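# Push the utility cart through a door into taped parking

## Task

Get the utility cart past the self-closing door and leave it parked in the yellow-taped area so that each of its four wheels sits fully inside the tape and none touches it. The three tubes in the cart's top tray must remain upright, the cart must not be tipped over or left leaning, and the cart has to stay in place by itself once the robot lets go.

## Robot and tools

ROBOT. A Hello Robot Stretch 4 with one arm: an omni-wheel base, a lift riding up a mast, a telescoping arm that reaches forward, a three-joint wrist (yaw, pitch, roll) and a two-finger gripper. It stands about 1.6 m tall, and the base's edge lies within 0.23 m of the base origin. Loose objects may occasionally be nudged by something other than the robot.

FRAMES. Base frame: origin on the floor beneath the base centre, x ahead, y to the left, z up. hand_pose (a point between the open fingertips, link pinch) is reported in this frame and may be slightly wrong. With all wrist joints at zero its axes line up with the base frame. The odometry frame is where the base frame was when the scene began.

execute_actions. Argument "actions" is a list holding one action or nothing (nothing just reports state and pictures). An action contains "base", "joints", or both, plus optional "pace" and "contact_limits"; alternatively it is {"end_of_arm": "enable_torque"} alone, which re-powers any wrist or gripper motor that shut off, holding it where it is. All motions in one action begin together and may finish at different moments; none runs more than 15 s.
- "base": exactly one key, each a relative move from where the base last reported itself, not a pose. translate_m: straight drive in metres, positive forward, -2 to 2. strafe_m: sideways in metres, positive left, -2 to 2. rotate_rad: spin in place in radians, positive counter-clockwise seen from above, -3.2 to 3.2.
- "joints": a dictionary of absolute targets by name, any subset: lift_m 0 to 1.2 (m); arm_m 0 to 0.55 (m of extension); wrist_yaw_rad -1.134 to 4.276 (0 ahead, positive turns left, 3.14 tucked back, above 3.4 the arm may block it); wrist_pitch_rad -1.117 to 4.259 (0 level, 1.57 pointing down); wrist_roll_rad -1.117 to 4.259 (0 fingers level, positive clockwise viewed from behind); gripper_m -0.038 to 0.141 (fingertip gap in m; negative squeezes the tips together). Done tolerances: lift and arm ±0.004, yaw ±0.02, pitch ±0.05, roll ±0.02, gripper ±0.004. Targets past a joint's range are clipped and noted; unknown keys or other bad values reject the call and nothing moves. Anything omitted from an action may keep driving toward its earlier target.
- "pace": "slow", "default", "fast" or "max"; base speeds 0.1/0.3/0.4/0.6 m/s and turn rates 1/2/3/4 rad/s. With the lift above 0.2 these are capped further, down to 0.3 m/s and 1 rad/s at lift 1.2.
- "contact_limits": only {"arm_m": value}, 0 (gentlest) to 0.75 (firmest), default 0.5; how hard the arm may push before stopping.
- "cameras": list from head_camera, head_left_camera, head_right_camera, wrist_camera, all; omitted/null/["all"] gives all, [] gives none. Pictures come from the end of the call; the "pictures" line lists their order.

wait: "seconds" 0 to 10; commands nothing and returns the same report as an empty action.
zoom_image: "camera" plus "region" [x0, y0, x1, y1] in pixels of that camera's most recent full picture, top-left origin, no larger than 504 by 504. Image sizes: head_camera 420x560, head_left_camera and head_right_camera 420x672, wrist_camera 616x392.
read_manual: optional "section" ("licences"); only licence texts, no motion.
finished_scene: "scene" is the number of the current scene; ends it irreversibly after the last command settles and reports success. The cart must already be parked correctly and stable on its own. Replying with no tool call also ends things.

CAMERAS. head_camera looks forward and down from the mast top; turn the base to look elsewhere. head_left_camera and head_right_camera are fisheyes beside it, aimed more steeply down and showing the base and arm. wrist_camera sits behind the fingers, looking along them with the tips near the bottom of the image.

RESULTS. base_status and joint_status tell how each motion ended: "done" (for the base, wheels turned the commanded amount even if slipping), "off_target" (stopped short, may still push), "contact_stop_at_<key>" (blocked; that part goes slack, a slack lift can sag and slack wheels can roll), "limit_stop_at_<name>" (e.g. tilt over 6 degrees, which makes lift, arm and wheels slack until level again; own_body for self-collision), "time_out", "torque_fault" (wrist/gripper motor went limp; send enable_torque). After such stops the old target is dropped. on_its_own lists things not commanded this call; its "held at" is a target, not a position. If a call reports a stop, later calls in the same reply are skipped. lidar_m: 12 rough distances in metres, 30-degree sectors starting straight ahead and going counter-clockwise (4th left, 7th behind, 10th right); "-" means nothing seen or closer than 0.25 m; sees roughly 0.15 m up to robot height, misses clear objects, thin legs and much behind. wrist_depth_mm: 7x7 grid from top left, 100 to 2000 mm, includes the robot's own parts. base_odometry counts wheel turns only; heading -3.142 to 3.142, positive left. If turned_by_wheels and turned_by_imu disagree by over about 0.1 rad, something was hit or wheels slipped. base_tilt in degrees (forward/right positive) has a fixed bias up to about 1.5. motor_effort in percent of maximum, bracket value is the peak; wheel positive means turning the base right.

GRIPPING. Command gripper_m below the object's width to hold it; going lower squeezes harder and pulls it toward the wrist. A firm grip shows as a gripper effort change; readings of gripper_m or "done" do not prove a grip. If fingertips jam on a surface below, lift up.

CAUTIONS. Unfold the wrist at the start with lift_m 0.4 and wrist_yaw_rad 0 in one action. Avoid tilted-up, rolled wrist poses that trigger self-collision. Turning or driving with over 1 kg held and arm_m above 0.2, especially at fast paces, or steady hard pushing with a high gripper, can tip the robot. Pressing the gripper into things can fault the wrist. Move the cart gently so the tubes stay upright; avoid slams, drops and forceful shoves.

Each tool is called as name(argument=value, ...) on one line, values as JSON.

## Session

execute_actions(actions=[])

Scene clock: 0.00 s.
base_odometry: x=+0.000 y=+0.000 heading=+0.000 (m, m, rad; odometry frame)
turned_by_wheels: +0.000 (rad since the last result)
turned_by_imu: +0.000 (rad since the last result)
base_tilt: forward=-0.9 right=-0.2 (deg)
lidar_m: 1.60 1.54 0.77 0.62 0.58 0.67 0.88 0.88 0.97 1.55 1.69 1.98
base_status: not commanded
joint_positions: lift_m=+0.200 arm_m=+0.003 wrist_yaw_rad=+3.221 wrist_pitch_rad=+0.011 wrist_roll_rad=+0.006 gripper_m=+0.057
joint_status: not commanded
motor_effort: lift_m=+19 arm_m=-1 wrist_yaw_rad=+1 wrist_pitch_rad=-7 wrist_roll_rad=-2 gripper_m=+0 wheel_0=+0 wheel_1=+0 wheel_2=+0 (%)
hand_pose: x=-0.1211 y=+0.0643 z=+0.3754 quat_wxyz=(-0.040, -0.005, +0.003, +0.999) (m; base frame)
wrist_depth_mm: - - 132 1025 1060 904 683 / - - 122 189 1098 904 683 / - - 127 187 1098 904 683 / - 139 136 1025 1098 891 676 / 191 946 991 1042 1078 904 676 / 195 946 196 1042 193 854 676 / 195 820 891 109 917 768 668
pictures: head_camera, head_left_camera, head_right_camera, wrist_camera
camera_calibration (this result's frames):
wrist_camera: T_world_to_cam=[[-0.122415, 0.992342, 0.016518, -0.0768316], [0.0505773, 0.022859, -0.998459, 0.429697], [-0.991189, -0.121391, -0.0529882, 0.136481], [0, 0, 0, 1]] pos_world=[0.10414, 0.0829883, 0.437535]
Images, in order (width x height): head_camera 420x560, head_left_camera 420x672, head_right_camera 420x672, wrist_camera 616x392.

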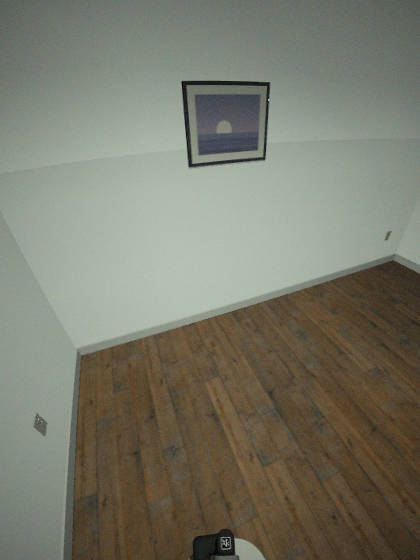

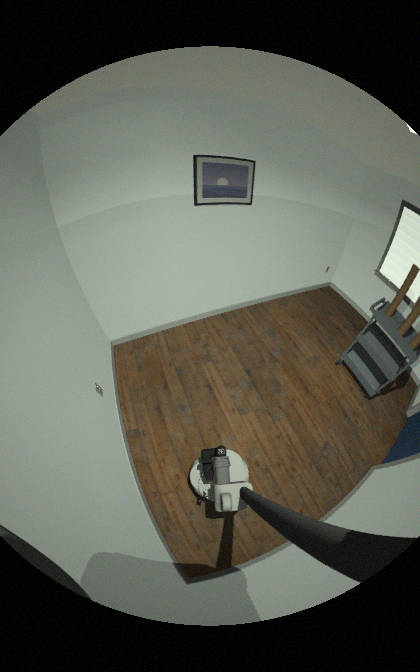

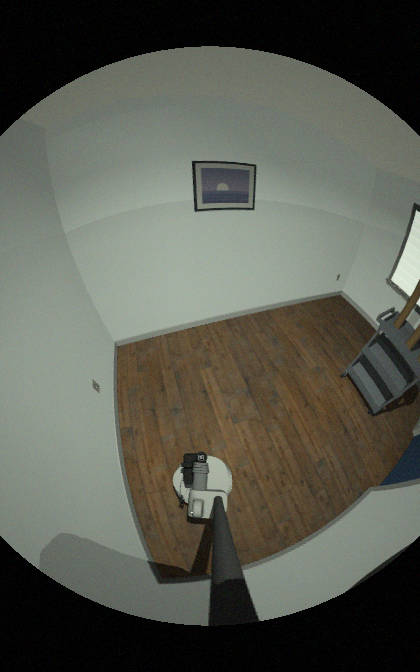

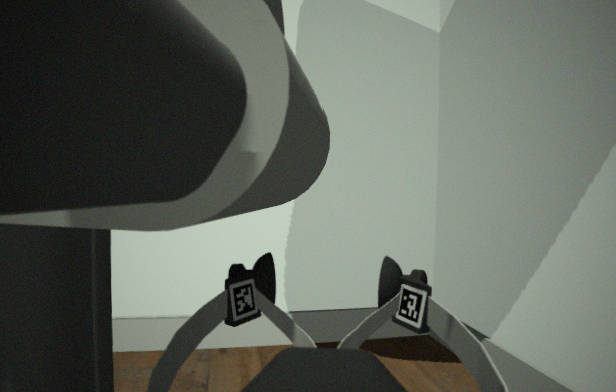

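execute_actions(actions=[{"base":{"rotate_rad":-1.2},"joints":{"lift_m":0.674,"wrist_yaw_rad":0,"gripper_m":0.1}}], cameras=["head_camera","head_right_camera"])

Scene clock: 3.10 s.
base_odometry: x=+0.000 y=+0.000 heading=-1.200 (m, m, rad; odometry frame)
turned_by_wheels: -1.200 (rad since the last result)
turned_by_imu: -1.217 (rad since the last result)
base_tilt: forward=-0.9 right=-0.1 (deg)
lidar_m: 1.66 2.27 1.63 1.61 0.89 0.61 0.61 0.66 0.91 0.85 0.90 1.28
base_status: done
joint_positions: lift_m=+0.674 arm_m=+0.003 wrist_yaw_rad=+0.001 wrist_pitch_rad=+0.011 wrist_roll_rad=+0.006 gripper_m=+0.100
joint_status: all done
motor_effort: lift_m=+21(23) arm_m=-1(1) wrist_yaw_rad=-3(5) wrist_pitch_rad=-9(9) wrist_roll_rad=-1(0) gripper_m=+3(7) wheel_0=+0(6) wheel_1=+0(4) wheel_2=+0(5) (%)
hand_pose: x=+0.4619 y=-0.0873 z=+0.8489 quat_wxyz=(+1.000, +0.003, +0.005, +0.000) (m; base frame)
wrist_depth_mm: - - - - - - 1464 / - - - - - - 1464 / - - - - - - 1499 / - - - 1499 - - 1430 / - - - - - - 1464 / - - 202 1464 1464 1808 1397 / 1808 1756 1708 109 1863 1756 1430
pictures: head_camera, head_right_camera
Images, in order (width x height): head_camera 420x560, head_right_camera 420x672.

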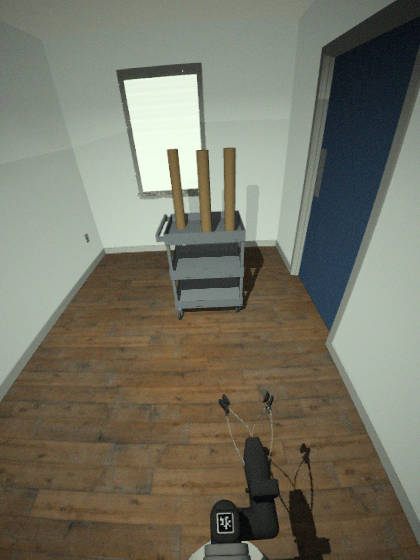

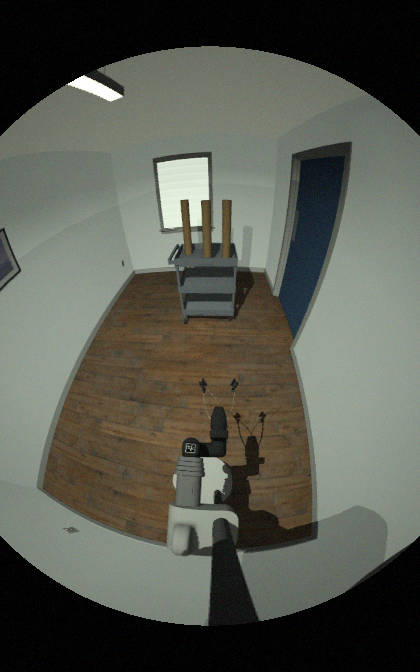

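execute_actions(actions=[{"base":{"strafe_m":-0.6},"joints":{"wrist_roll_rad":1.57,"lift_m":0.35,"gripper_m":0.14},"pace":"fast"}], cameras=[])

execute_actions(actions=[{"base":{"translate_m":1.4},"pace":"fast"}], cameras=["head_camera","head_right_camera"])

Scene clock: 7.50 s.
base_odometry: x=-0.559 y=-0.217 heading=-1.200 (m, m, rad; odometry frame)
turned_by_wheels: +0.000 (rad since the last result)
turned_by_imu: +0.002 (rad since the last result)
base_tilt: forward=-1.0 right=-0.2 (deg)
lidar_m: 1.20 1.76 2.26 2.20 0.88 0.66 0.57 0.38 0.29 0.26 0.27 0.41
base_status: done
joint_positions: lift_m=+0.350 arm_m=+0.003 wrist_yaw_rad=+0.000 wrist_pitch_rad=+0.011 wrist_roll_rad=+1.570 gripper_m=+0.140
joint_status: all done
motor_effort: lift_m=+17(15) arm_m=-1(1) wrist_yaw_rad=+1(1) wrist_pitch_rad=-10(10) wrist_roll_rad=+0(7) gripper_m=+2(4) wheel_0=-1(10) wheel_1=+1(12) wheel_2=+0(1) (%)
hand_pose: x=+0.4619 y=-0.0873 z=+0.5253 quat_wxyz=(+0.708, +0.707, +0.004, -0.004) (m; base frame)
wrist_depth_mm: 421 424 407 399 392 392 377 / 683 676 676 661 634 615 580 / - - - - - 1118 831 / - - - - - 1229 831 / - - - - - 1138 820 / - - 1499 1499 1464 202 809 / - - 1537 109 1708 1160 788
pictures: none
No camera images: the call's "cameras" was empty. Leave "cameras" out to get every camera's image.

Scene clock: 12.37 s.
base_odometry: x=-0.052 y=-1.522 heading=-1.200 (m, m, rad; odometry frame)
turned_by_wheels: +0.000 (rad since the last result)
turned_by_imu: +0.003 (rad since the last result)
base_tilt: forward=-0.9 right=-0.2 (deg)
lidar_m: 1.31 0.50 0.42 2.17 2.27 2.13 1.16 0.43 0.30 0.30 0.39 0.53
base_status: done
joint_positions: lift_m=+0.350 arm_m=+0.003 wrist_yaw_rad=+0.000 wrist_pitch_rad=+0.011 wrist_roll_rad=+1.570 gripper_m=+0.140
joint_status: not commanded
motor_effort: lift_m=+17(17) arm_m=-1(1) wrist_yaw_rad=+0(1) wrist_pitch_rad=-10(9) wrist_roll_rad=+3(1) gripper_m=+1(4) wheel_0=-2(5) wheel_1=-1(6) wheel_2=-1(13) (%)
hand_pose: x=+0.4619 y=-0.0874 z=+0.5253 quat_wxyz=(+0.708, +0.707, +0.004, -0.004) (m; base frame)
wrist_depth_mm: 668 668 647 647 634 634 621 / 723 732 715 699 691 676 661 / 1499 1499 1464 1430 1464 1160 820 / 1499 1464 1499 1464 1499 1229 831 / 1537 1537 1464 1499 1464 1138 809 / 1537 1537 1499 1464 1464 203 809 / 1537 1576 1537 109 1499 1182 788
pictures: head_camera, head_right_camera
Images, in order (width x height): head_camera 420x560, head_right_camera 420x672.

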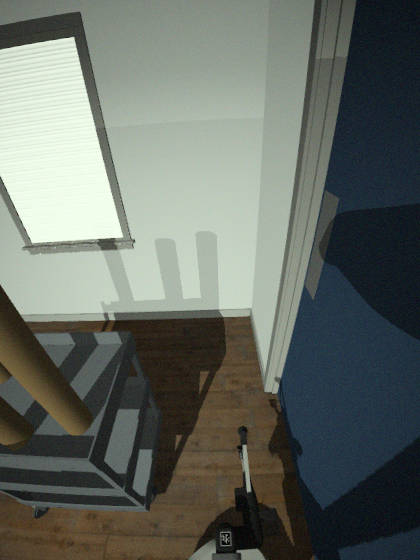

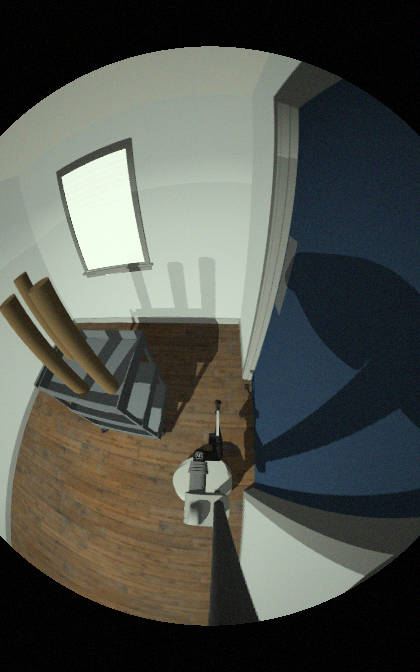

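execute_actions(actions=[{"base":{"strafe_m":-0.04},"joints":{"wrist_pitch_rad":-1.05}}], cameras=[])

execute_actions(actions=[{"base":{"translate_m":0.47}}], cameras=["head_left_camera"])

execute_actions(actions=[{"base":{"strafe_m":-0.3},"pace":"slow"}], cameras=["head_left_camera","head_right_camera"])

Scene clock: 14.40 s.
base_odometry: x=-0.089 y=-1.537 heading=-1.200 (m, m, rad; odometry frame)
turned_by_wheels: +0.000 (rad since the last result)
turned_by_imu: +0.001 (rad since the last result)
base_tilt: forward=-0.9 right=-0.3 (deg)
lidar_m: 1.11 0.52 0.45 2.20 2.28 2.10 1.01 0.38 0.25 0.30 0.35 0.49
base_status: done
joint_positions: lift_m=+0.350 arm_m=+0.003 wrist_yaw_rad=+0.000 wrist_pitch_rad=-1.048 wrist_roll_rad=+1.570 gripper_m=+0.140
joint_status: all done
motor_effort: lift_m=+17(17) arm_m=-1(1) wrist_yaw_rad=-1(0) wrist_pitch_rad=-8(15) wrist_roll_rad=+1(0) gripper_m=+5(0) wheel_0=+0(7) wheel_1=+1(11) wheel_2=+0(1) (%)
hand_pose: x=+0.3174 y=-0.0874 z=+0.7783 quat_wxyz=(+0.613, +0.612, -0.354, +0.354) (m; base frame)
wrist_depth_mm: 508 525 512 512 508 521 525 / 798 798 820 820 809 759 668 / 1205 1281 1430 1537 1308 1281 1229 / 820 1708 1863 - - 1756 1430 / 798 1708 1756 - - 1708 1397 / 1499 1618 1808 - - 203 1464 / 1576 1708 1863 109 - 1756 1397
pictures: none
No camera images: the call's "cameras" was empty. Leave "cameras" out to get every camera's image.

Scene clock: 17.43 s.
base_odometry: x=+0.081 y=-1.975 heading=-1.200 (m, m, rad; odometry frame)
turned_by_wheels: +0.000 (rad since the last result)
turned_by_imu: +0.001 (rad since the last result)
base_tilt: forward=-1.0 right=-0.2 (deg)
lidar_m: 1.19 1.28 0.38 0.35 0.38 2.61 1.01 0.49 0.35 0.31 0.33 0.51
base_status: done
joint_positions: lift_m=+0.350 arm_m=+0.003 wrist_yaw_rad=+0.000 wrist_pitch_rad=-1.048 wrist_roll_rad=+1.570 gripper_m=+0.140
joint_status: not commanded
motor_effort: lift_m=+17(17) arm_m=-1(1) wrist_yaw_rad=-2(2) wrist_pitch_rad=-7(8) wrist_roll_rad=+0(2) gripper_m=-2(1) wheel_0=+0(5) wheel_1=+0(2) wheel_2=+1(8) (%)
hand_pose: x=+0.3174 y=-0.0874 z=+0.7784 quat_wxyz=(+0.613, +0.612, -0.354, +0.354) (m; base frame)
wrist_depth_mm: 530 539 530 488 392 336 357 / 809 842 809 615 554 544 535 / 1255 1308 1366 1397 1366 1098 931 / 809 1661 1863 - 1618 1182 976 / 788 1708 1863 - 1618 1160 976 / 1499 1618 1808 - 1464 203 991 / 1499 1708 1863 109 1499 1182 960
pictures: head_left_camera
Images, in order (width x height): head_left_camera 420x672.

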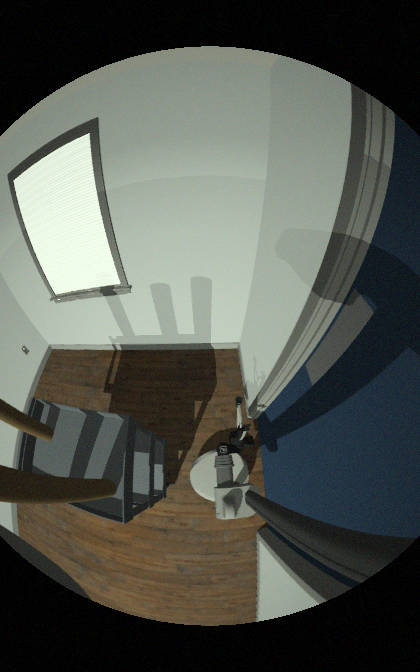

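Scene clock: 21.73 s.
base_odometry: x=-0.198 y=-2.084 heading=-1.200 (m, m, rad; odometry frame)
turned_by_wheels: +0.000 (rad since the last result)
turned_by_imu: -0.001 (rad since the last result)
base_tilt: forward=-1.0 right=-0.2 (deg)
lidar_m: 0.43 1.27 0.68 0.66 2.65 2.60 0.38 0.25 - 0.25 0.25 0.46
base_status: done
joint_positions: lift_m=+0.350 arm_m=+0.003 wrist_yaw_rad=+0.000 wrist_pitch_rad=-1.049 wrist_roll_rad=+1.570 gripper_m=+0.140
joint_status: not commanded
motor_effort: lift_m=+17(18) arm_m=-1(1) wrist_yaw_rad=+0(0) wrist_pitch_rad=-6(8) wrist_roll_rad=+0(0) gripper_m=+0(0) wheel_0=+4(16) wheel_1=-3(24) wheel_2=+1(2) (%)
hand_pose: x=+0.3173 y=-0.0874 z=+0.7784 quat_wxyz=(+0.612, +0.612, -0.354, +0.354) (m; base frame)
wrist_depth_mm: 324 384 462 1983 1537 1160 960 / 473 603 960 - 1537 1160 960 / 917 1618 1863 - 1576 1182 976 / 809 1281 1366 715 931 960 931 / 778 1661 1808 549 394 289 253 / 1499 1618 1808 - 359 203 249 / 1537 1576 1808 109 1537 297 242
pictures: head_left_camera, head_right_camera
Images, in order (width x height): head_left_camera 420x672, head_right_camera 420x672.

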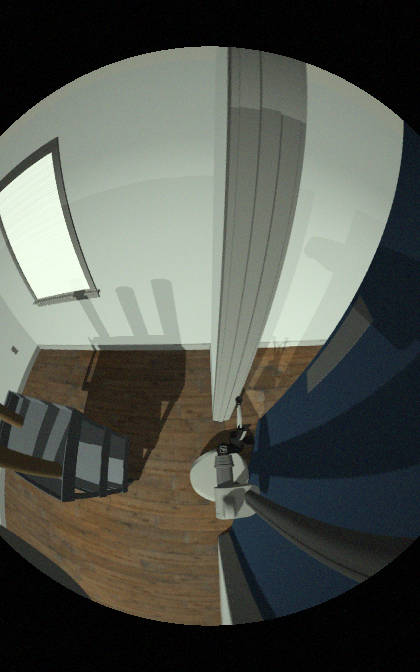

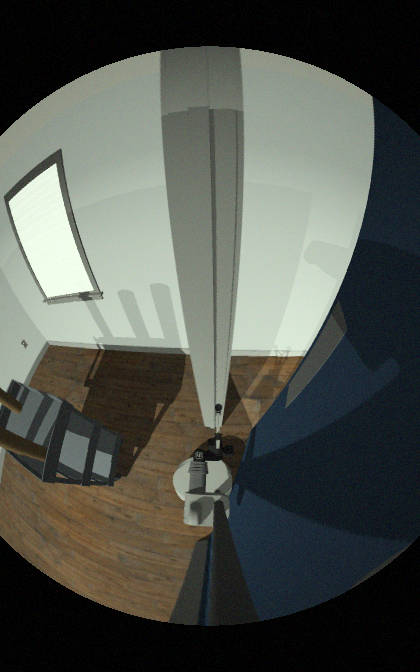

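execute_actions(actions=[{"base":{"translate_m":-0.03},"joints":{"gripper_m":0.02},"pace":"slow"}], cameras=[])

execute_actions(actions=[{"base":{"rotate_rad":1.55},"pace":"slow"}], cameras=[])

execute_actions(actions=[{"joints":{"gripper_m":0.14,"wrist_pitch_rad":0}}])

Scene clock: 27.23 s.
base_odometry: x=-0.209 y=-2.056 heading=-1.200 (m, m, rad; odometry frame)
turned_by_wheels: +0.000 (rad since the last result)
turned_by_imu: +0.001 (rad since the last result)
base_tilt: forward=-0.9 right=-0.2 (deg)
lidar_m: 0.45 1.30 0.68 0.63 2.61 2.59 0.38 0.25 - 0.25 0.25 0.49
base_status: done
joint_positions: lift_m=+0.350 arm_m=+0.003 wrist_yaw_rad=+0.000 wrist_pitch_rad=-1.049 wrist_roll_rad=+1.570 gripper_m=+0.020
joint_status: all done
motor_effort: lift_m=+17(17) arm_m=-1(1) wrist_yaw_rad=+0(1) wrist_pitch_rad=-6(6) wrist_roll_rad=+0(2) gripper_m=-3(1) wheel_0=+0(0) wheel_1=-2(5) wheel_2=+2(8) (%)
hand_pose: x=+0.3173 y=-0.0874 z=+0.7784 quat_wxyz=(+0.612, +0.612, -0.354, +0.354) (m; base frame)
wrist_depth_mm: 336 402 488 1921 1618 1182 991 / 484 627 1025 - 1576 1205 991 / 946 1618 1863 - 1618 1229 991 / 820 1255 1336 788 946 960 946 / 778 1661 1808 603 424 332 282 / 1537 1708 1808 535 190 320 271 / 1576 1661 1921 109 1537 307 281
pictures: none
No camera images: the call's "cameras" was empty. Leave "cameras" out to get every camera's image.

Scene clock: 30.17 s.
base_odometry: x=-0.209 y=-2.056 heading=+0.350 (m, m, rad; odometry frame)
turned_by_wheels: +1.550 (rad since the last result)
turned_by_imu: +1.572 (rad since the last result)
base_tilt: forward=-0.9 right=-0.2 (deg)
lidar_m: 0.64 2.62 2.58 0.38 0.25 - 0.28 0.25 0.47 0.46 1.28 0.69
base_status: done
joint_positions: lift_m=+0.350 arm_m=+0.003 wrist_yaw_rad=+0.000 wrist_pitch_rad=-1.049 wrist_roll_rad=+1.570 gripper_m=+0.020
joint_status: not commanded
motor_effort: lift_m=+17(17) arm_m=-1(1) wrist_yaw_rad=-2(2) wrist_pitch_rad=-6(7) wrist_roll_rad=+0(1) gripper_m=-5(5) wheel_0=-1(7) wheel_1=+0(13) wheel_2=+2(7) (%)
hand_pose: x=+0.3173 y=-0.0874 z=+0.7784 quat_wxyz=(+0.612, +0.612, -0.354, +0.354) (m; base frame)
wrist_depth_mm: 1138 1618 1863 - - - - / 1160 1661 1808 - - - - / 1160 1661 1863 - - - - / 809 1618 1808 - - - 455 / 788 1661 1808 - 866 - 455 / 1160 1661 1708 - 190 707 455 / 1182 1661 1808 109 - - 452
pictures: none
No camera images: the call's "cameras" was empty. Leave "cameras" out to get every camera's image.

Scene clock: 32.33 s.
base_odometry: x=-0.209 y=-2.056 heading=+0.350 (m, m, rad; odometry frame)
turned_by_wheels: +0.000 (rad since the last result)
turned_by_imu: +0.001 (rad since the last result)
base_tilt: forward=-1.0 right=-0.1 (deg)
lidar_m: 0.64 2.62 2.60 0.38 0.25 - 0.29 0.25 0.46 0.45 1.33 0.68
base_status: not commanded
joint_positions: lift_m=+0.350 arm_m=+0.003 wrist_yaw_rad=+0.000 wrist_pitch_rad=+0.002 wrist_roll_rad=+1.570 gripper_m=+0.140
joint_status: all done
motor_effort: lift_m=+18(18) arm_m=-1(1) wrist_yaw_rad=+1(0) wrist_pitch_rad=-8(9) wrist_roll_rad=+3(1) gripper_m=+0(4) wheel_0=-1(1) wheel_1=+0(0) wheel_2=+2(2) (%)
hand_pose: x=+0.4619 y=-0.0874 z=+0.5278 quat_wxyz=(+0.707, +0.707, +0.001, -0.001) (m; base frame)
wrist_depth_mm: - - - - - 1281 854 / - 455 683 449 439 699 449 / - 466 842 1008 442 931 603 / 960 469 878 - 1863 904 603 / 549 473 891 - 1921 831 603 / 539 466 723 452 445 204 603 / - 469 - 109 1708 1182 574
pictures: head_camera, head_left_camera, head_right_camera, wrist_camera
camera_calibration (this result's frames):
wrist_camera: T_world_to_cam=[[0.0414855, -0.0240478, -0.99885, 0.513933], [-0.0415837, 0.998803, -0.0257738, 0.170332], [0.998273, 0.0426051, 0.0404358, -0.249906], [0, 0, 0, 1]] pos_world=[0.235237, -0.147122, 0.527837]
Images, in order (width x height): head_camera 420x560, head_left_camera 420x672, head_right_camera 420x672, wrist_camera 616x392.

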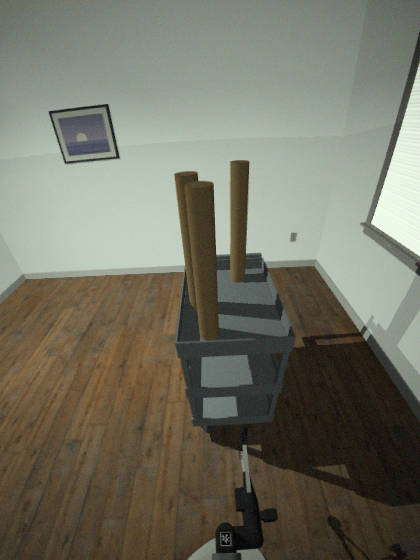

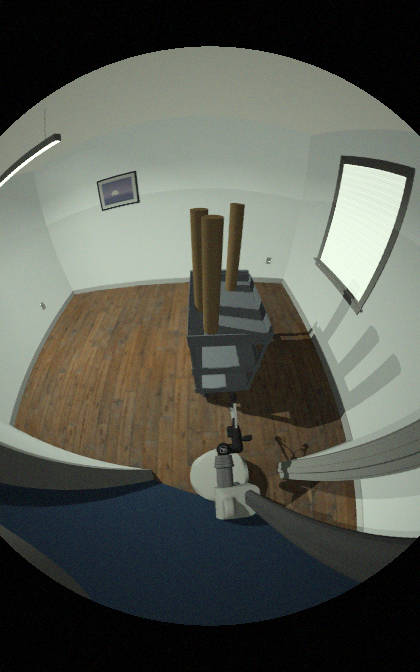

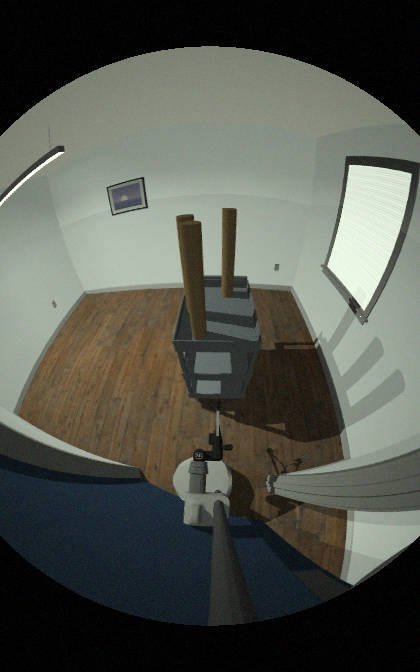

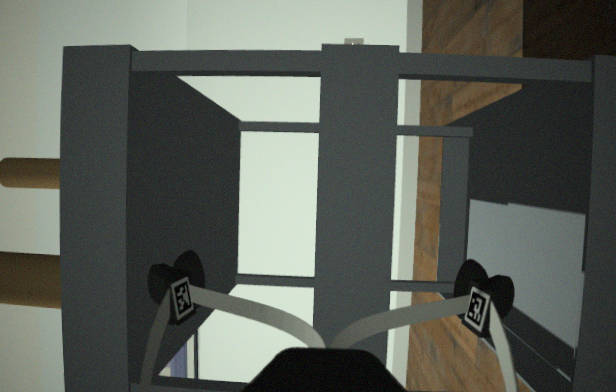

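execute_actions(actions=[{"joints":{"lift_m":0.312,"arm_m":0.1}}], cameras=[])

execute_actions(actions=[{"joints":{"arm_m":0.265},"pace":"slow"}], cameras=["wrist_camera"])

execute_actions(actions=[{"joints":{"gripper_m":0.0}}], cameras=["wrist_camera","head_right_camera"])

Scene clock: 34.20 s.
base_odometry: x=-0.209 y=-2.056 heading=+0.350 (m, m, rad; odometry frame)
turned_by_wheels: +0.000 (rad since the last result)
turned_by_imu: +0.000 (rad since the last result)
base_tilt: forward=-0.9 right=-0.3 (deg)
lidar_m: 0.63 2.57 2.57 0.41 0.25 - 0.26 0.25 0.49 0.45 1.30 0.69
base_status: not commanded
joint_positions: lift_m=+0.312 arm_m=+0.099 wrist_yaw_rad=+0.000 wrist_pitch_rad=+0.002 wrist_roll_rad=+1.570 gripper_m=+0.140
joint_status: all done
motor_effort: lift_m=+17(15) arm_m=+5(6) wrist_yaw_rad=+1(0) wrist_pitch_rad=-8(8) wrist_roll_rad=-1(0) gripper_m=+0(2) wheel_0=-1(1) wheel_1=+0(0) wheel_2=+2(2) (%)
hand_pose: x=+0.5584 y=-0.0874 z=+0.4898 quat_wxyz=(+0.707, +0.707, +0.001, -0.001) (m; base frame)
wrist_depth_mm: 359 368 353 343 347 340 338 / 377 535 - 345 - 1182 530 / 373 539 931 347 1708 820 544 / 377 549 - 351 - 820 544 / 379 549 - 353 - 741 535 / 392 488 946 353 917 202 525 / 387 521 - 109 - 683 530
pictures: none
No camera images: the call's "cameras" was empty. Leave "cameras" out to get every camera's image.

Scene clock: 37.13 s.
base_odometry: x=-0.209 y=-2.056 heading=+0.350 (m, m, rad; odometry frame)
turned_by_wheels: +0.000 (rad since the last result)
turned_by_imu: +0.001 (rad since the last result)
base_tilt: forward=-0.9 right=-0.2 (deg)
lidar_m: 0.66 2.61 2.57 0.40 0.25 - 0.26 0.25 0.48 0.44 1.30 0.68
base_status: not commanded
joint_positions: lift_m=+0.312 arm_m=+0.264 wrist_yaw_rad=+0.000 wrist_pitch_rad=+0.002 wrist_roll_rad=+1.570 gripper_m=+0.140
joint_status: all done
motor_effort: lift_m=+16(16) arm_m=+6(6) wrist_yaw_rad=+0(1) wrist_pitch_rad=-8(9) wrist_roll_rad=+0(1) gripper_m=+4(2) wheel_0=-1(1) wheel_1=+0(0) wheel_2=+2(3) (%)
hand_pose: x=+0.7234 y=-0.0874 z=+0.4898 quat_wxyz=(+0.707, +0.707, +0.001, -0.001) (m; base frame)
wrist_depth_mm: 377 - - 181 180 1182 768 / 379 539 759 182 181 1182 530 / 375 544 732 184 182 750 544 / 379 549 750 185 183 759 535 / 379 549 189 186 185 732 535 / 392 492 189 186 186 203 535 / 389 521 190 109 187 676 530
pictures: wrist_camera
camera_calibration (this result's frames):
wrist_camera: T_world_to_cam=[[0.0411606, -0.0240482, -0.998863, 0.465373], [-0.0415818, 0.998803, -0.0257603, 0.180221], [0.998287, 0.0425949, 0.0401113, -0.509252], [0, 0, 0, 1]] pos_world=[0.496719, -0.147122, 0.489914]
Images, in order (width x height): wrist_camera 616x392.

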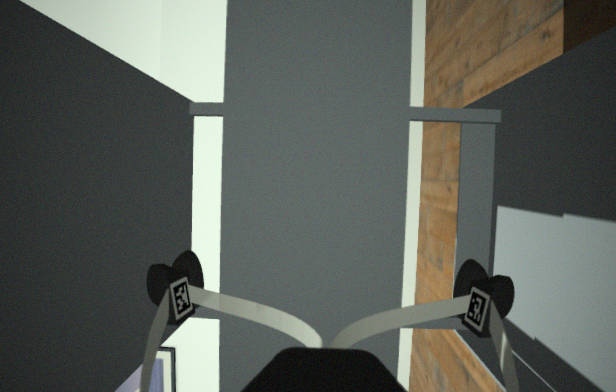

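Scene clock: 39.50 s.
base_odometry: x=-0.209 y=-2.056 heading=+0.350 (m, m, rad; odometry frame)
turned_by_wheels: +0.000 (rad since the last result)
turned_by_imu: +0.001 (rad since the last result)
base_tilt: forward=-0.9 right=-0.2 (deg)
lidar_m: 0.63 2.61 2.59 0.39 0.25 - 0.25 0.25 0.49 0.45 1.31 0.68
base_status: not commanded
joint_positions: lift_m=+0.312 arm_m=+0.265 wrist_yaw_rad=+0.004 wrist_pitch_rad=+0.004 wrist_roll_rad=+1.570 gripper_m=+0.001
joint_status: all done
motor_effort: lift_m=+18(18) arm_m=+2(6) wrist_yaw_rad=-13(15) wrist_pitch_rad=-14(12) wrist_roll_rad=+0(2) gripper_m=-30(28) wheel_0=-2(1) wheel_1=-1(1) wheel_2=+5(5) (%)
hand_pose: x=+0.7244 y=-0.0863 z=+0.4891 quat_wxyz=(+0.707, +0.707, +0.003, +0.000) (m; base frame)
wrist_depth_mm: 379 - 165 163 162 1182 768 / 382 544 167 165 163 1078 508 / 382 549 167 166 164 741 530 / 382 559 168 167 165 759 535 / 384 559 169 167 166 759 525 / 394 175 170 168 167 627 535 / 389 564 171 109 168 609 484
pictures: head_right_camera, wrist_camera
camera_calibration (this result's frames):
wrist_camera: T_world_to_cam=[[0.0389236, -0.0237133, -0.998961, 0.466281], [-0.0454592, 0.998641, -0.025477, 0.181796], [0.998208, 0.0464036, 0.0377928, -0.508737], [0, 0, 0, 1]] pos_world=[0.49794, -0.146885, 0.489655]
Images, in order (width x height): head_right_camera 420x672, wrist_camera 616x392.

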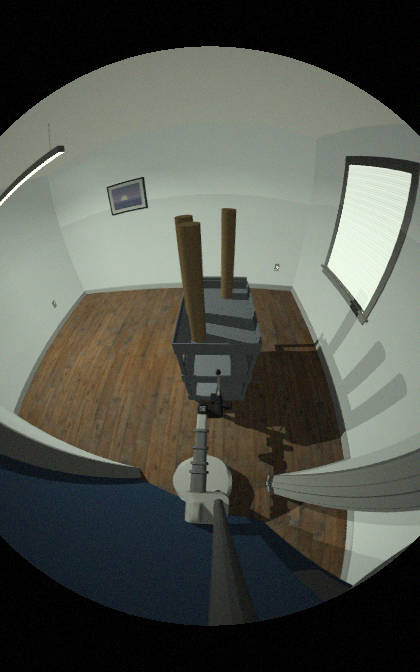

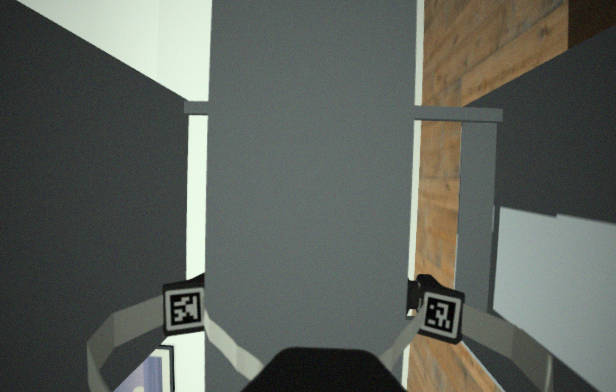

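Hooked on the shelf lip. Retracting the arm slowly to test the pull.

execute_actions(actions=[{"joints":{"arm_m":0.03},"pace":"slow"}], cameras=["wrist_camera","head_right_camera"])

Scene clock: 43.33 s.
base_odometry: x=-0.209 y=-2.056 heading=+0.350 (m, m, rad; odometry frame)
turned_by_wheels: +0.000 (rad since the last result)
turned_by_imu: +0.001 (rad since the last result)
base_tilt: forward=-1.0 right=-0.2 (deg)
lidar_m: 0.39 0.43 2.56 0.39 0.25 - 0.26 0.25 0.46 0.47 1.30 0.43
base_status: not commanded
joint_positions: lift_m=+0.312 arm_m=+0.031 wrist_yaw_rad=+0.000 wrist_pitch_rad=+0.007 wrist_roll_rad=+1.567 gripper_m=+0.001
joint_status: all done
motor_effort: lift_m=+19(19) arm_m=-7(10) wrist_yaw_rad=+1(14) wrist_pitch_rad=-22(22) wrist_roll_rad=+7(9) gripper_m=-29(29) wheel_0=-2(2) wheel_1=-2(2) wheel_2=+5(6) (%)
hand_pose: x=+0.4906 y=-0.0875 z=+0.4881 quat_wxyz=(+0.708, +0.706, +0.002, -0.003) (m; base frame)
wrist_depth_mm: 379 - 160 159 158 1160 759 / 384 539 163 161 160 723 521 / 382 554 164 163 162 741 530 / 382 559 166 165 163 750 530 / 387 564 168 166 165 759 525 / 397 462 170 168 167 621 530 / 397 - 172 109 169 634 484
pictures: head_right_camera, wrist_camera
camera_calibration (this result's frames):
wrist_camera: T_world_to_cam=[[0.035985, -0.0265909, -0.998999, 0.475617], [-0.0415191, 0.998743, -0.0280796, 0.171654], [0.998489, 0.042488, 0.0348358, -0.274299], [0, 0, 0, 1]] pos_world=[0.263896, -0.147136, 0.489516]
Images, in order (width x height): head_right_camera 420x672, wrist_camera 616x392.

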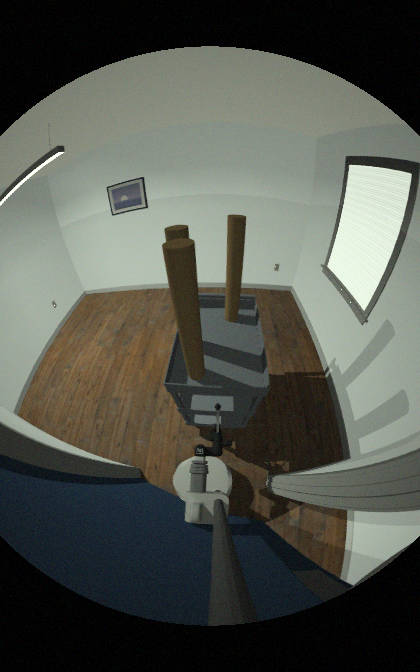

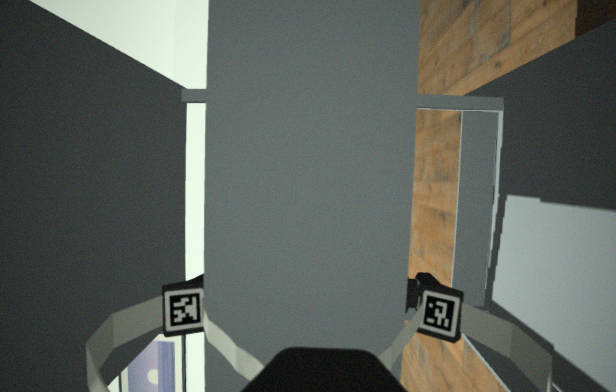

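execute_actions(actions=[{"base":{"translate_m":-0.5},"pace":"slow"}], cameras=["head_camera","head_right_camera"])

Scene clock: 49.80 s.
base_odometry: x=-0.678 y=-2.227 heading=+0.350 (m, m, rad; odometry frame)
turned_by_wheels: +0.000 (rad since the last result)
turned_by_imu: +0.000 (rad since the last result)
base_tilt: forward=-0.8 right=-0.2 (deg)
lidar_m: 0.38 0.43 0.28 0.25 - 0.25 0.28 1.78 1.28 1.22 0.62 0.44
base_status: done
joint_positions: lift_m=+0.312 arm_m=+0.031 wrist_yaw_rad=-0.003 wrist_pitch_rad=+0.007 wrist_roll_rad=+1.565 gripper_m=+0.001
joint_status: not commanded
on_its_own: wrist_roll_rad is at rest, and its effort (+14) is outside its rest range (-13 to +13)
motor_effort: lift_m=+19(20) arm_m=-6(7) wrist_yaw_rad=+7(6) wrist_pitch_rad=-22(24) wrist_roll_rad=+14(12) gripper_m=-31(26) wheel_0=-4(11) wheel_1=-1(9) wheel_2=+3(12) (%)
hand_pose: x=+0.4903 y=-0.0881 z=+0.4881 quat_wxyz=(+0.709, +0.705, +0.002, -0.003) (m; base frame)
wrist_depth_mm: 377 - 157 154 153 1182 768 / 379 539 159 157 156 699 535 / 377 549 162 160 159 750 535 / 382 559 165 163 162 750 525 / 384 564 168 165 165 759 521 / 394 462 171 169 168 181 535 / 394 - 174 109 169 1060 484
pictures: head_camera, head_right_camera
Images, in order (width x height): head_camera 420x560, head_right_camera 420x672.

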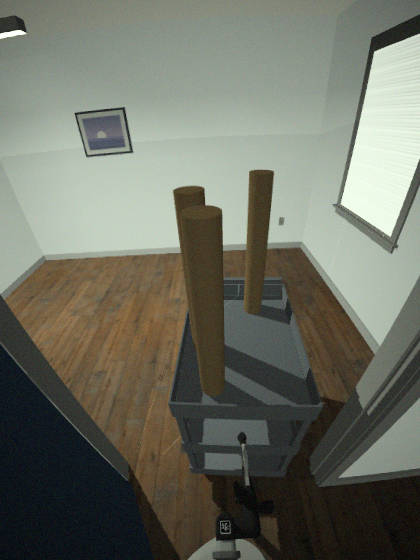

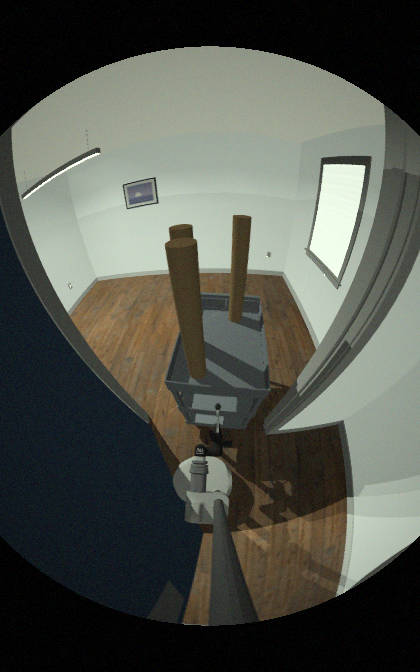

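execute_actions(actions=[{"base":{"translate_m":-0.35},"pace":"slow"}], cameras=["head_camera","head_right_camera"])

Scene clock: 54.93 s.
base_odometry: x=-1.007 y=-2.347 heading=+0.350 (m, m, rad; odometry frame)
turned_by_wheels: +0.000 (rad since the last result)
turned_by_imu: +0.000 (rad since the last result)
base_tilt: forward=-1.0 right=-0.1 (deg)
lidar_m: 0.41 0.45 0.25 0.25 - 0.25 1.33 1.44 1.32 1.23 1.05 0.43
base_status: done
joint_positions: lift_m=+0.312 arm_m=+0.031 wrist_yaw_rad=-0.003 wrist_pitch_rad=+0.007 wrist_roll_rad=+1.564 gripper_m=+0.001
joint_status: not commanded
on_its_own: wrist_roll_rad is at rest, and its effort (+17) is outside its rest range (-13 to +13)
motor_effort: lift_m=+20(19) arm_m=-6(6) wrist_yaw_rad=+11(9) wrist_pitch_rad=-21(24) wrist_roll_rad=+17(15) gripper_m=-26(29) wheel_0=-6(8) wheel_1=-2(6) wheel_2=+3(9) (%)
hand_pose: x=+0.4902 y=-0.0884 z=+0.4882 quat_wxyz=(+0.709, +0.705, +0.001, -0.004) (m; base frame)
wrist_depth_mm: 375 - 154 152 151 1182 691 / 379 535 157 155 154 715 539 / 377 544 160 158 157 732 535 / 382 554 164 162 161 750 530 / 387 564 168 165 164 759 525 / 394 466 171 169 168 180 535 / 392 - 175 109 171 1025 480
pictures: head_camera, head_right_camera
Images, in order (width x height): head_camera 420x560, head_right_camera 420x672.

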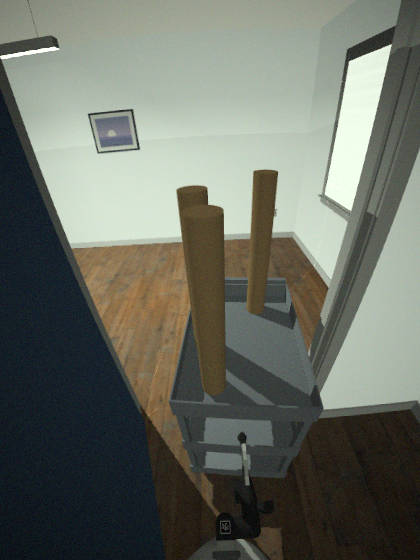

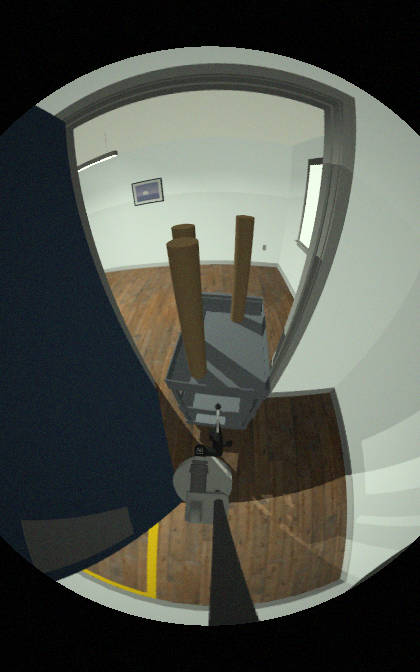

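execute_actions(actions=[{"base":{"translate_m":-0.3},"pace":"slow"}], cameras=["head_camera","head_left_camera"])

Scene clock: 59.50 s.
base_odometry: x=-1.289 y=-2.450 heading=+0.350 (m, m, rad; odometry frame)
turned_by_wheels: +0.000 (rad since the last result)
turned_by_imu: +0.000 (rad since the last result)
base_tilt: forward=-1.0 right=-0.2 (deg)
lidar_m: 0.41 0.31 0.25 2.47 1.52 1.08 1.04 1.10 1.26 1.22 1.29 0.43
base_status: done
joint_positions: lift_m=+0.312 arm_m=+0.031 wrist_yaw_rad=-0.004 wrist_pitch_rad=+0.006 wrist_roll_rad=+1.563 gripper_m=+0.001
joint_status: not commanded
on_its_own: wrist_roll_rad is at rest, and its effort (+19) is outside its rest range (-13 to +13)
motor_effort: lift_m=+20(19) arm_m=-6(6) wrist_yaw_rad=+11(11) wrist_pitch_rad=-20(21) wrist_roll_rad=+19(17) gripper_m=-28(30) wheel_0=-4(9) wheel_1=+0(2) wheel_2=+2(7) (%)
hand_pose: x=+0.4901 y=-0.0886 z=+0.4884 quat_wxyz=(+0.710, +0.705, +0.001, -0.004) (m; base frame)
wrist_depth_mm: 375 585 152 150 148 809 683 / 377 539 156 153 152 715 539 / 375 544 159 157 156 732 539 / 379 544 163 160 160 741 535 / 382 559 167 165 164 768 525 / 397 462 171 169 168 177 535 / 394 - 177 109 171 1078 480
pictures: head_camera, head_left_camera
Images, in order (width x height): head_camera 420x560, head_left_camera 420x672.

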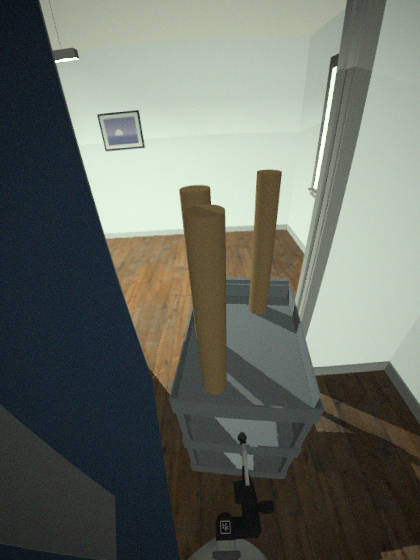

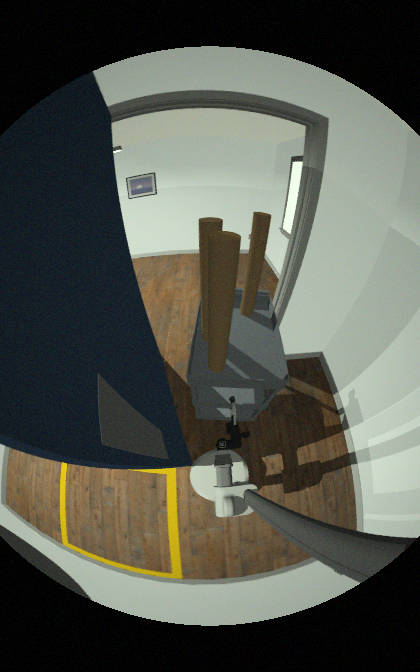

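execute_actions(actions=[{"base":{"translate_m":-0.35},"pace":"slow"}], cameras=["head_left_camera"])

execute_actions(actions=[{"base":{"translate_m":-0.38},"pace":"slow"}], cameras=["head_camera","head_left_camera"])

Scene clock: 64.93 s.
base_odometry: x=-1.618 y=-2.570 heading=+0.349 (m, m, rad; odometry frame)
turned_by_wheels: -0.001 (rad since the last result)
turned_by_imu: -0.002 (rad since the last result)
base_tilt: forward=-0.9 right=-0.1 (deg)
lidar_m: 0.43 0.45 1.98 2.47 1.03 0.71 0.69 0.73 1.01 1.23 1.30 0.38
base_status: done
joint_positions: lift_m=+0.312 arm_m=+0.031 wrist_yaw_rad=-0.006 wrist_pitch_rad=+0.002 wrist_roll_rad=+1.563 gripper_m=+0.001
joint_status: not commanded
on_its_own: wrist_yaw_rad is at rest, and its effort (+16) is outside its rest range (-13 to +13); wrist_roll_rad is at rest, and its effort (+16) is outside its rest range (-13 to +13)
motor_effort: lift_m=+18(19) arm_m=-5(10) wrist_yaw_rad=+16(40) wrist_pitch_rad=-10(19) wrist_roll_rad=+16(18) gripper_m=-26(34) wheel_0=-5(20) wheel_1=-3(11) wheel_2=+1(10) (%)
hand_pose: x=+0.4897 y=-0.0891 z=+0.4896 quat_wxyz=(+0.710, +0.705, -0.001, -0.003) (m; base frame)
wrist_depth_mm: 370 512 112 110 109 634 569 / 373 525 120 119 117 676 549 / 370 535 131 129 126 723 549 / 375 539 145 140 138 707 544 / 375 544 160 154 152 1138 530 / 389 512 176 172 171 175 480 / 389 - 1182 109 185 1118 410
pictures: head_left_camera
Images, in order (width x height): head_left_camera 420x672.

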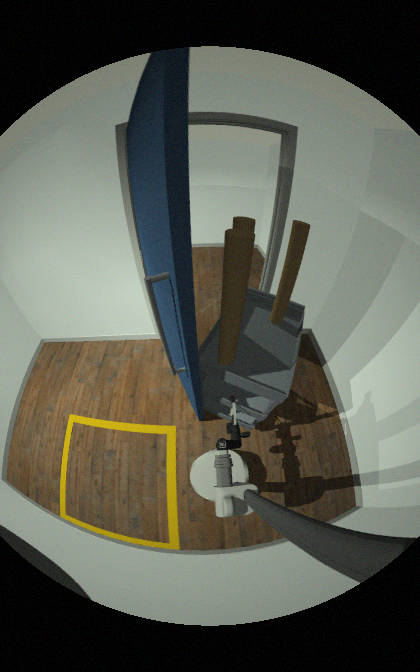

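Scene clock: 70.00 s.
base_odometry: x=-1.975 y=-2.699 heading=+0.349 (m, m, rad; odometry frame)
turned_by_wheels: +0.000 (rad since the last result)
turned_by_imu: -0.002 (rad since the last result)
base_tilt: forward=-0.9 right=-0.1 (deg)
lidar_m: 0.40 1.81 2.50 1.34 0.46 0.32 0.30 0.32 0.49 1.22 1.31 0.38
base_status: done
joint_positions: lift_m=+0.312 arm_m=+0.031 wrist_yaw_rad=-0.009 wrist_pitch_rad=+0.003 wrist_roll_rad=+1.564 gripper_m=+0.001
joint_status: not commanded
on_its_own: wrist_yaw_rad is at rest, and its effort (+26) is outside its rest range (-13 to +13); wrist_roll_rad is at rest, and its effort (+16) is outside its rest range (-13 to +13)
motor_effort: lift_m=+18(18) arm_m=-4(5) wrist_yaw_rad=+26(31) wrist_pitch_rad=-8(11) wrist_roll_rad=+16(19) gripper_m=-27(30) wheel_0=-5(10) wheel_1=-1(4) wheel_2=+1(7) (%)
hand_pose: x=+0.4894 y=-0.0899 z=+0.4895 quat_wxyz=(+0.710, +0.705, -0.002, -0.004) (m; base frame)
wrist_depth_mm: 368 480 104 103 102 634 564 / 375 500 113 112 110 668 549 / 370 535 124 122 120 741 544 / 377 544 138 135 133 707 544 / 377 1499 158 151 149 1138 504 / 389 1537 177 172 173 175 473 / 387 1576 1537 109 189 1078 410
pictures: head_camera, head_left_camera
Images, in order (width x height): head_camera 420x560, head_left_camera 420x672.

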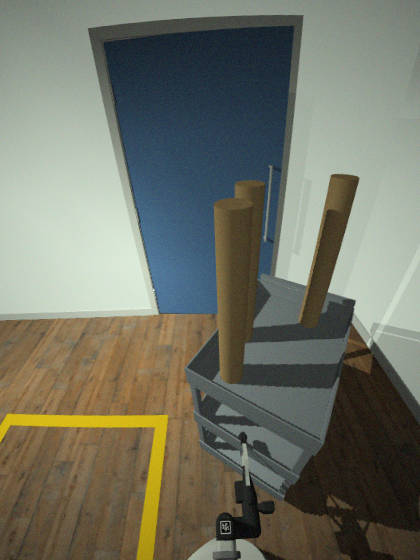

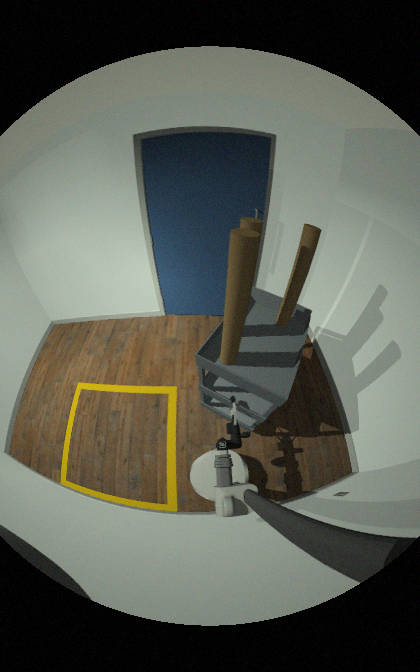

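execute_actions(actions=[{"joints":{"gripper_m":0.14}}], cameras=[])

execute_actions(actions=[{"joints":{"arm_m":0.004},"base":{"translate_m":-0.04},"pace":"slow"}], cameras=[])

execute_actions(actions=[{"base":{"strafe_m":0.34}}], cameras=[])

execute_actions(actions=[{"base":{"rotate_rad":-0.55}}], cameras=["head_camera","wrist_camera"])

Scene clock: 74.40 s.
base_odometry: x=-1.975 y=-2.699 heading=+0.349 (m, m, rad; odometry frame)
turned_by_wheels: +0.000 (rad since the last result)
turned_by_imu: +0.002 (rad since the last result)
base_tilt: forward=-0.9 right=-0.2 (deg)
lidar_m: 0.41 1.83 2.51 1.32 0.46 0.32 0.28 0.33 0.44 1.21 1.32 0.39
base_status: not commanded
joint_positions: lift_m=+0.312 arm_m=+0.031 wrist_yaw_rad=-0.001 wrist_pitch_rad=+0.002 wrist_roll_rad=+1.570 gripper_m=+0.140
joint_status: all done
motor_effort: lift_m=+19(18) arm_m=-4(4) wrist_yaw_rad=+0(27) wrist_pitch_rad=-6(7) wrist_roll_rad=+2(17) gripper_m=+0(24) wheel_0=-1(5) wheel_1=+1(1) wheel_2=+0(1) (%)
hand_pose: x=+0.4900 y=-0.0876 z=+0.4898 quat_wxyz=(+0.708, +0.707, +0.000, -0.001) (m; base frame)
wrist_depth_mm: 373 521 119 117 116 654 559 / 375 535 130 128 126 707 549 / 373 539 146 141 139 768 544 / 377 544 163 157 156 699 539 / 379 544 189 177 178 1060 508 / 389 1537 199 196 193 203 469 / 389 1576 1537 109 1499 1138 759
pictures: none
No camera images: the call's "cameras" was empty. Leave "cameras" out to get every camera's image.

Scene clock: 75.93 s.
base_odometry: x=-2.012 y=-2.713 heading=+0.349 (m, m, rad; odometry frame)
turned_by_wheels: +0.000 (rad since the last result)
turned_by_imu: +0.000 (rad since the last result)
base_tilt: forward=-0.9 right=-0.2 (deg)
lidar_m: 0.47 1.88 2.54 1.18 0.41 0.29 0.25 0.28 0.45 1.18 1.29 0.42
base_status: done
joint_positions: lift_m=+0.312 arm_m=+0.005 wrist_yaw_rad=+0.000 wrist_pitch_rad=+0.002 wrist_roll_rad=+1.570 gripper_m=+0.140
joint_status: all done
motor_effort: lift_m=+19(18) arm_m=-6(6) wrist_yaw_rad=+1(1) wrist_pitch_rad=-7(8) wrist_roll_rad=-2(1) gripper_m=-1(2) wheel_0=-2(5) wheel_1=-2(4) wheel_2=+1(6) (%)
hand_pose: x=+0.4643 y=-0.0875 z=+0.4897 quat_wxyz=(+0.708, +0.707, +0.001, -0.001) (m; base frame)
wrist_depth_mm: 370 525 699 168 168 723 559 / 377 530 715 184 185 768 544 / 373 539 798 203 208 798 539 / 377 549 1576 224 233 732 544 / 379 549 1661 252 1576 1060 535 / 387 484 1618 278 286 203 504 / 394 418 1661 109 1576 1138 455
pictures: none
No camera images: the call's "cameras" was empty. Leave "cameras" out to get every camera's image.

Scene clock: 78.40 s.
base_odometry: x=-2.129 y=-2.394 heading=+0.349 (m, m, rad; odometry frame)
turned_by_wheels: +0.000 (rad since the last result)
turned_by_imu: +0.000 (rad since the last result)
base_tilt: forward=-0.9 right=-0.2 (deg)
lidar_m: 1.78 1.88 2.22 1.19 0.40 0.29 0.25 0.31 0.41 1.09 0.63 0.61
base_status: done
joint_positions: lift_m=+0.312 arm_m=+0.005 wrist_yaw_rad=+0.000 wrist_pitch_rad=+0.002 wrist_roll_rad=+1.570 gripper_m=+0.140
joint_status: not commanded
motor_effort: lift_m=+18(19) arm_m=-6(6) wrist_yaw_rad=+1(0) wrist_pitch_rad=-7(7) wrist_roll_rad=+0(0) gripper_m=+2(2) wheel_0=+1(8) wheel_1=+0(11) wheel_2=+1(0) (%)
hand_pose: x=+0.4643 y=-0.0875 z=+0.4897 quat_wxyz=(+0.708, +0.707, +0.001, -0.001) (m; base frame)
wrist_depth_mm: 373 521 1576 349 1537 1182 544 / 399 399 392 384 382 387 375 / 1618 1661 1576 1537 1576 1182 778 / 1618 1618 1576 1618 1576 1182 778 / 1618 1618 1618 1618 1537 1060 768 / 1661 1618 1618 1576 1576 202 759 / 1661 1661 1576 109 1618 1138 750
pictures: none
No camera images: the call's "cameras" was empty. Leave "cameras" out to get every camera's image.

Scene clock: 79.73 s.
base_odometry: x=-2.129 y=-2.394 heading=-0.201 (m, m, rad; odometry frame)
turned_by_wheels: -0.550 (rad since the last result)
turned_by_imu: -0.558 (rad since the last result)
base_tilt: forward=-0.9 right=-0.1 (deg)
lidar_m: 0.63 1.78 1.85 2.25 1.36 0.42 0.29 0.26 0.29 0.40 1.02 0.65
base_status: done
joint_positions: lift_m=+0.312 arm_m=+0.005 wrist_yaw_rad=+0.000 wrist_pitch_rad=+0.002 wrist_roll_rad=+1.570 gripper_m=+0.140
joint_status: not commanded
motor_effort: lift_m=+18(19) arm_m=-5(6) wrist_yaw_rad=-1(3) wrist_pitch_rad=-6(6) wrist_roll_rad=-1(1) gripper_m=+0(2) wheel_0=+0(4) wheel_1=-1(4) wheel_2=-1(5) (%)
hand_pose: x=+0.4644 y=-0.0875 z=+0.4897 quat_wxyz=(+0.708, +0.707, +0.001, -0.001) (m; base frame)
wrist_depth_mm: 407 421 1499 392 394 389 387 / 413 530 1708 399 1661 831 544 / 424 539 991 402 - 831 559 / 424 539 1008 410 1921 820 559 / 427 549 1025 413 1756 741 549 / 436 488 1576 418 1576 202 539 / 445 484 1576 109 1576 1118 517
pictures: head_camera, wrist_camera
camera_calibration (this result's frames):
wrist_camera: T_world_to_cam=[[0.0413861, -0.0242126, -0.99885, 0.475804], [-0.0414232, 0.998805, -0.0259278, 0.1695], [0.998284, 0.0424486, 0.0403337, -0.250785], [0, 0, 0, 1]] pos_world=[0.237684, -0.147132, 0.489767]
Images, in order (width x height): head_camera 420x560, wrist_camera 616x392.

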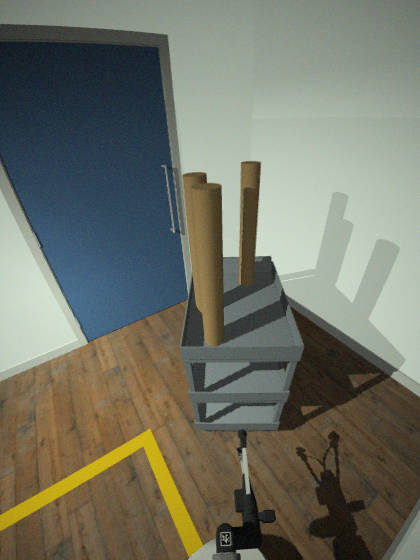

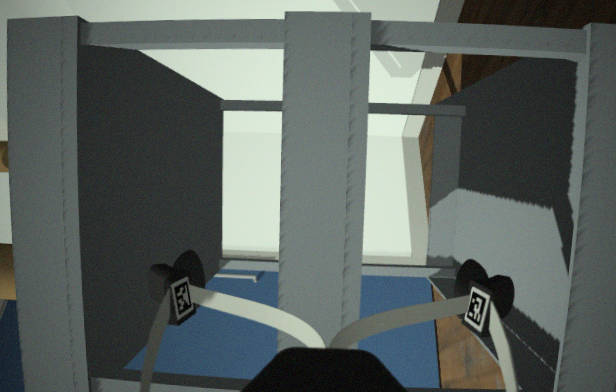

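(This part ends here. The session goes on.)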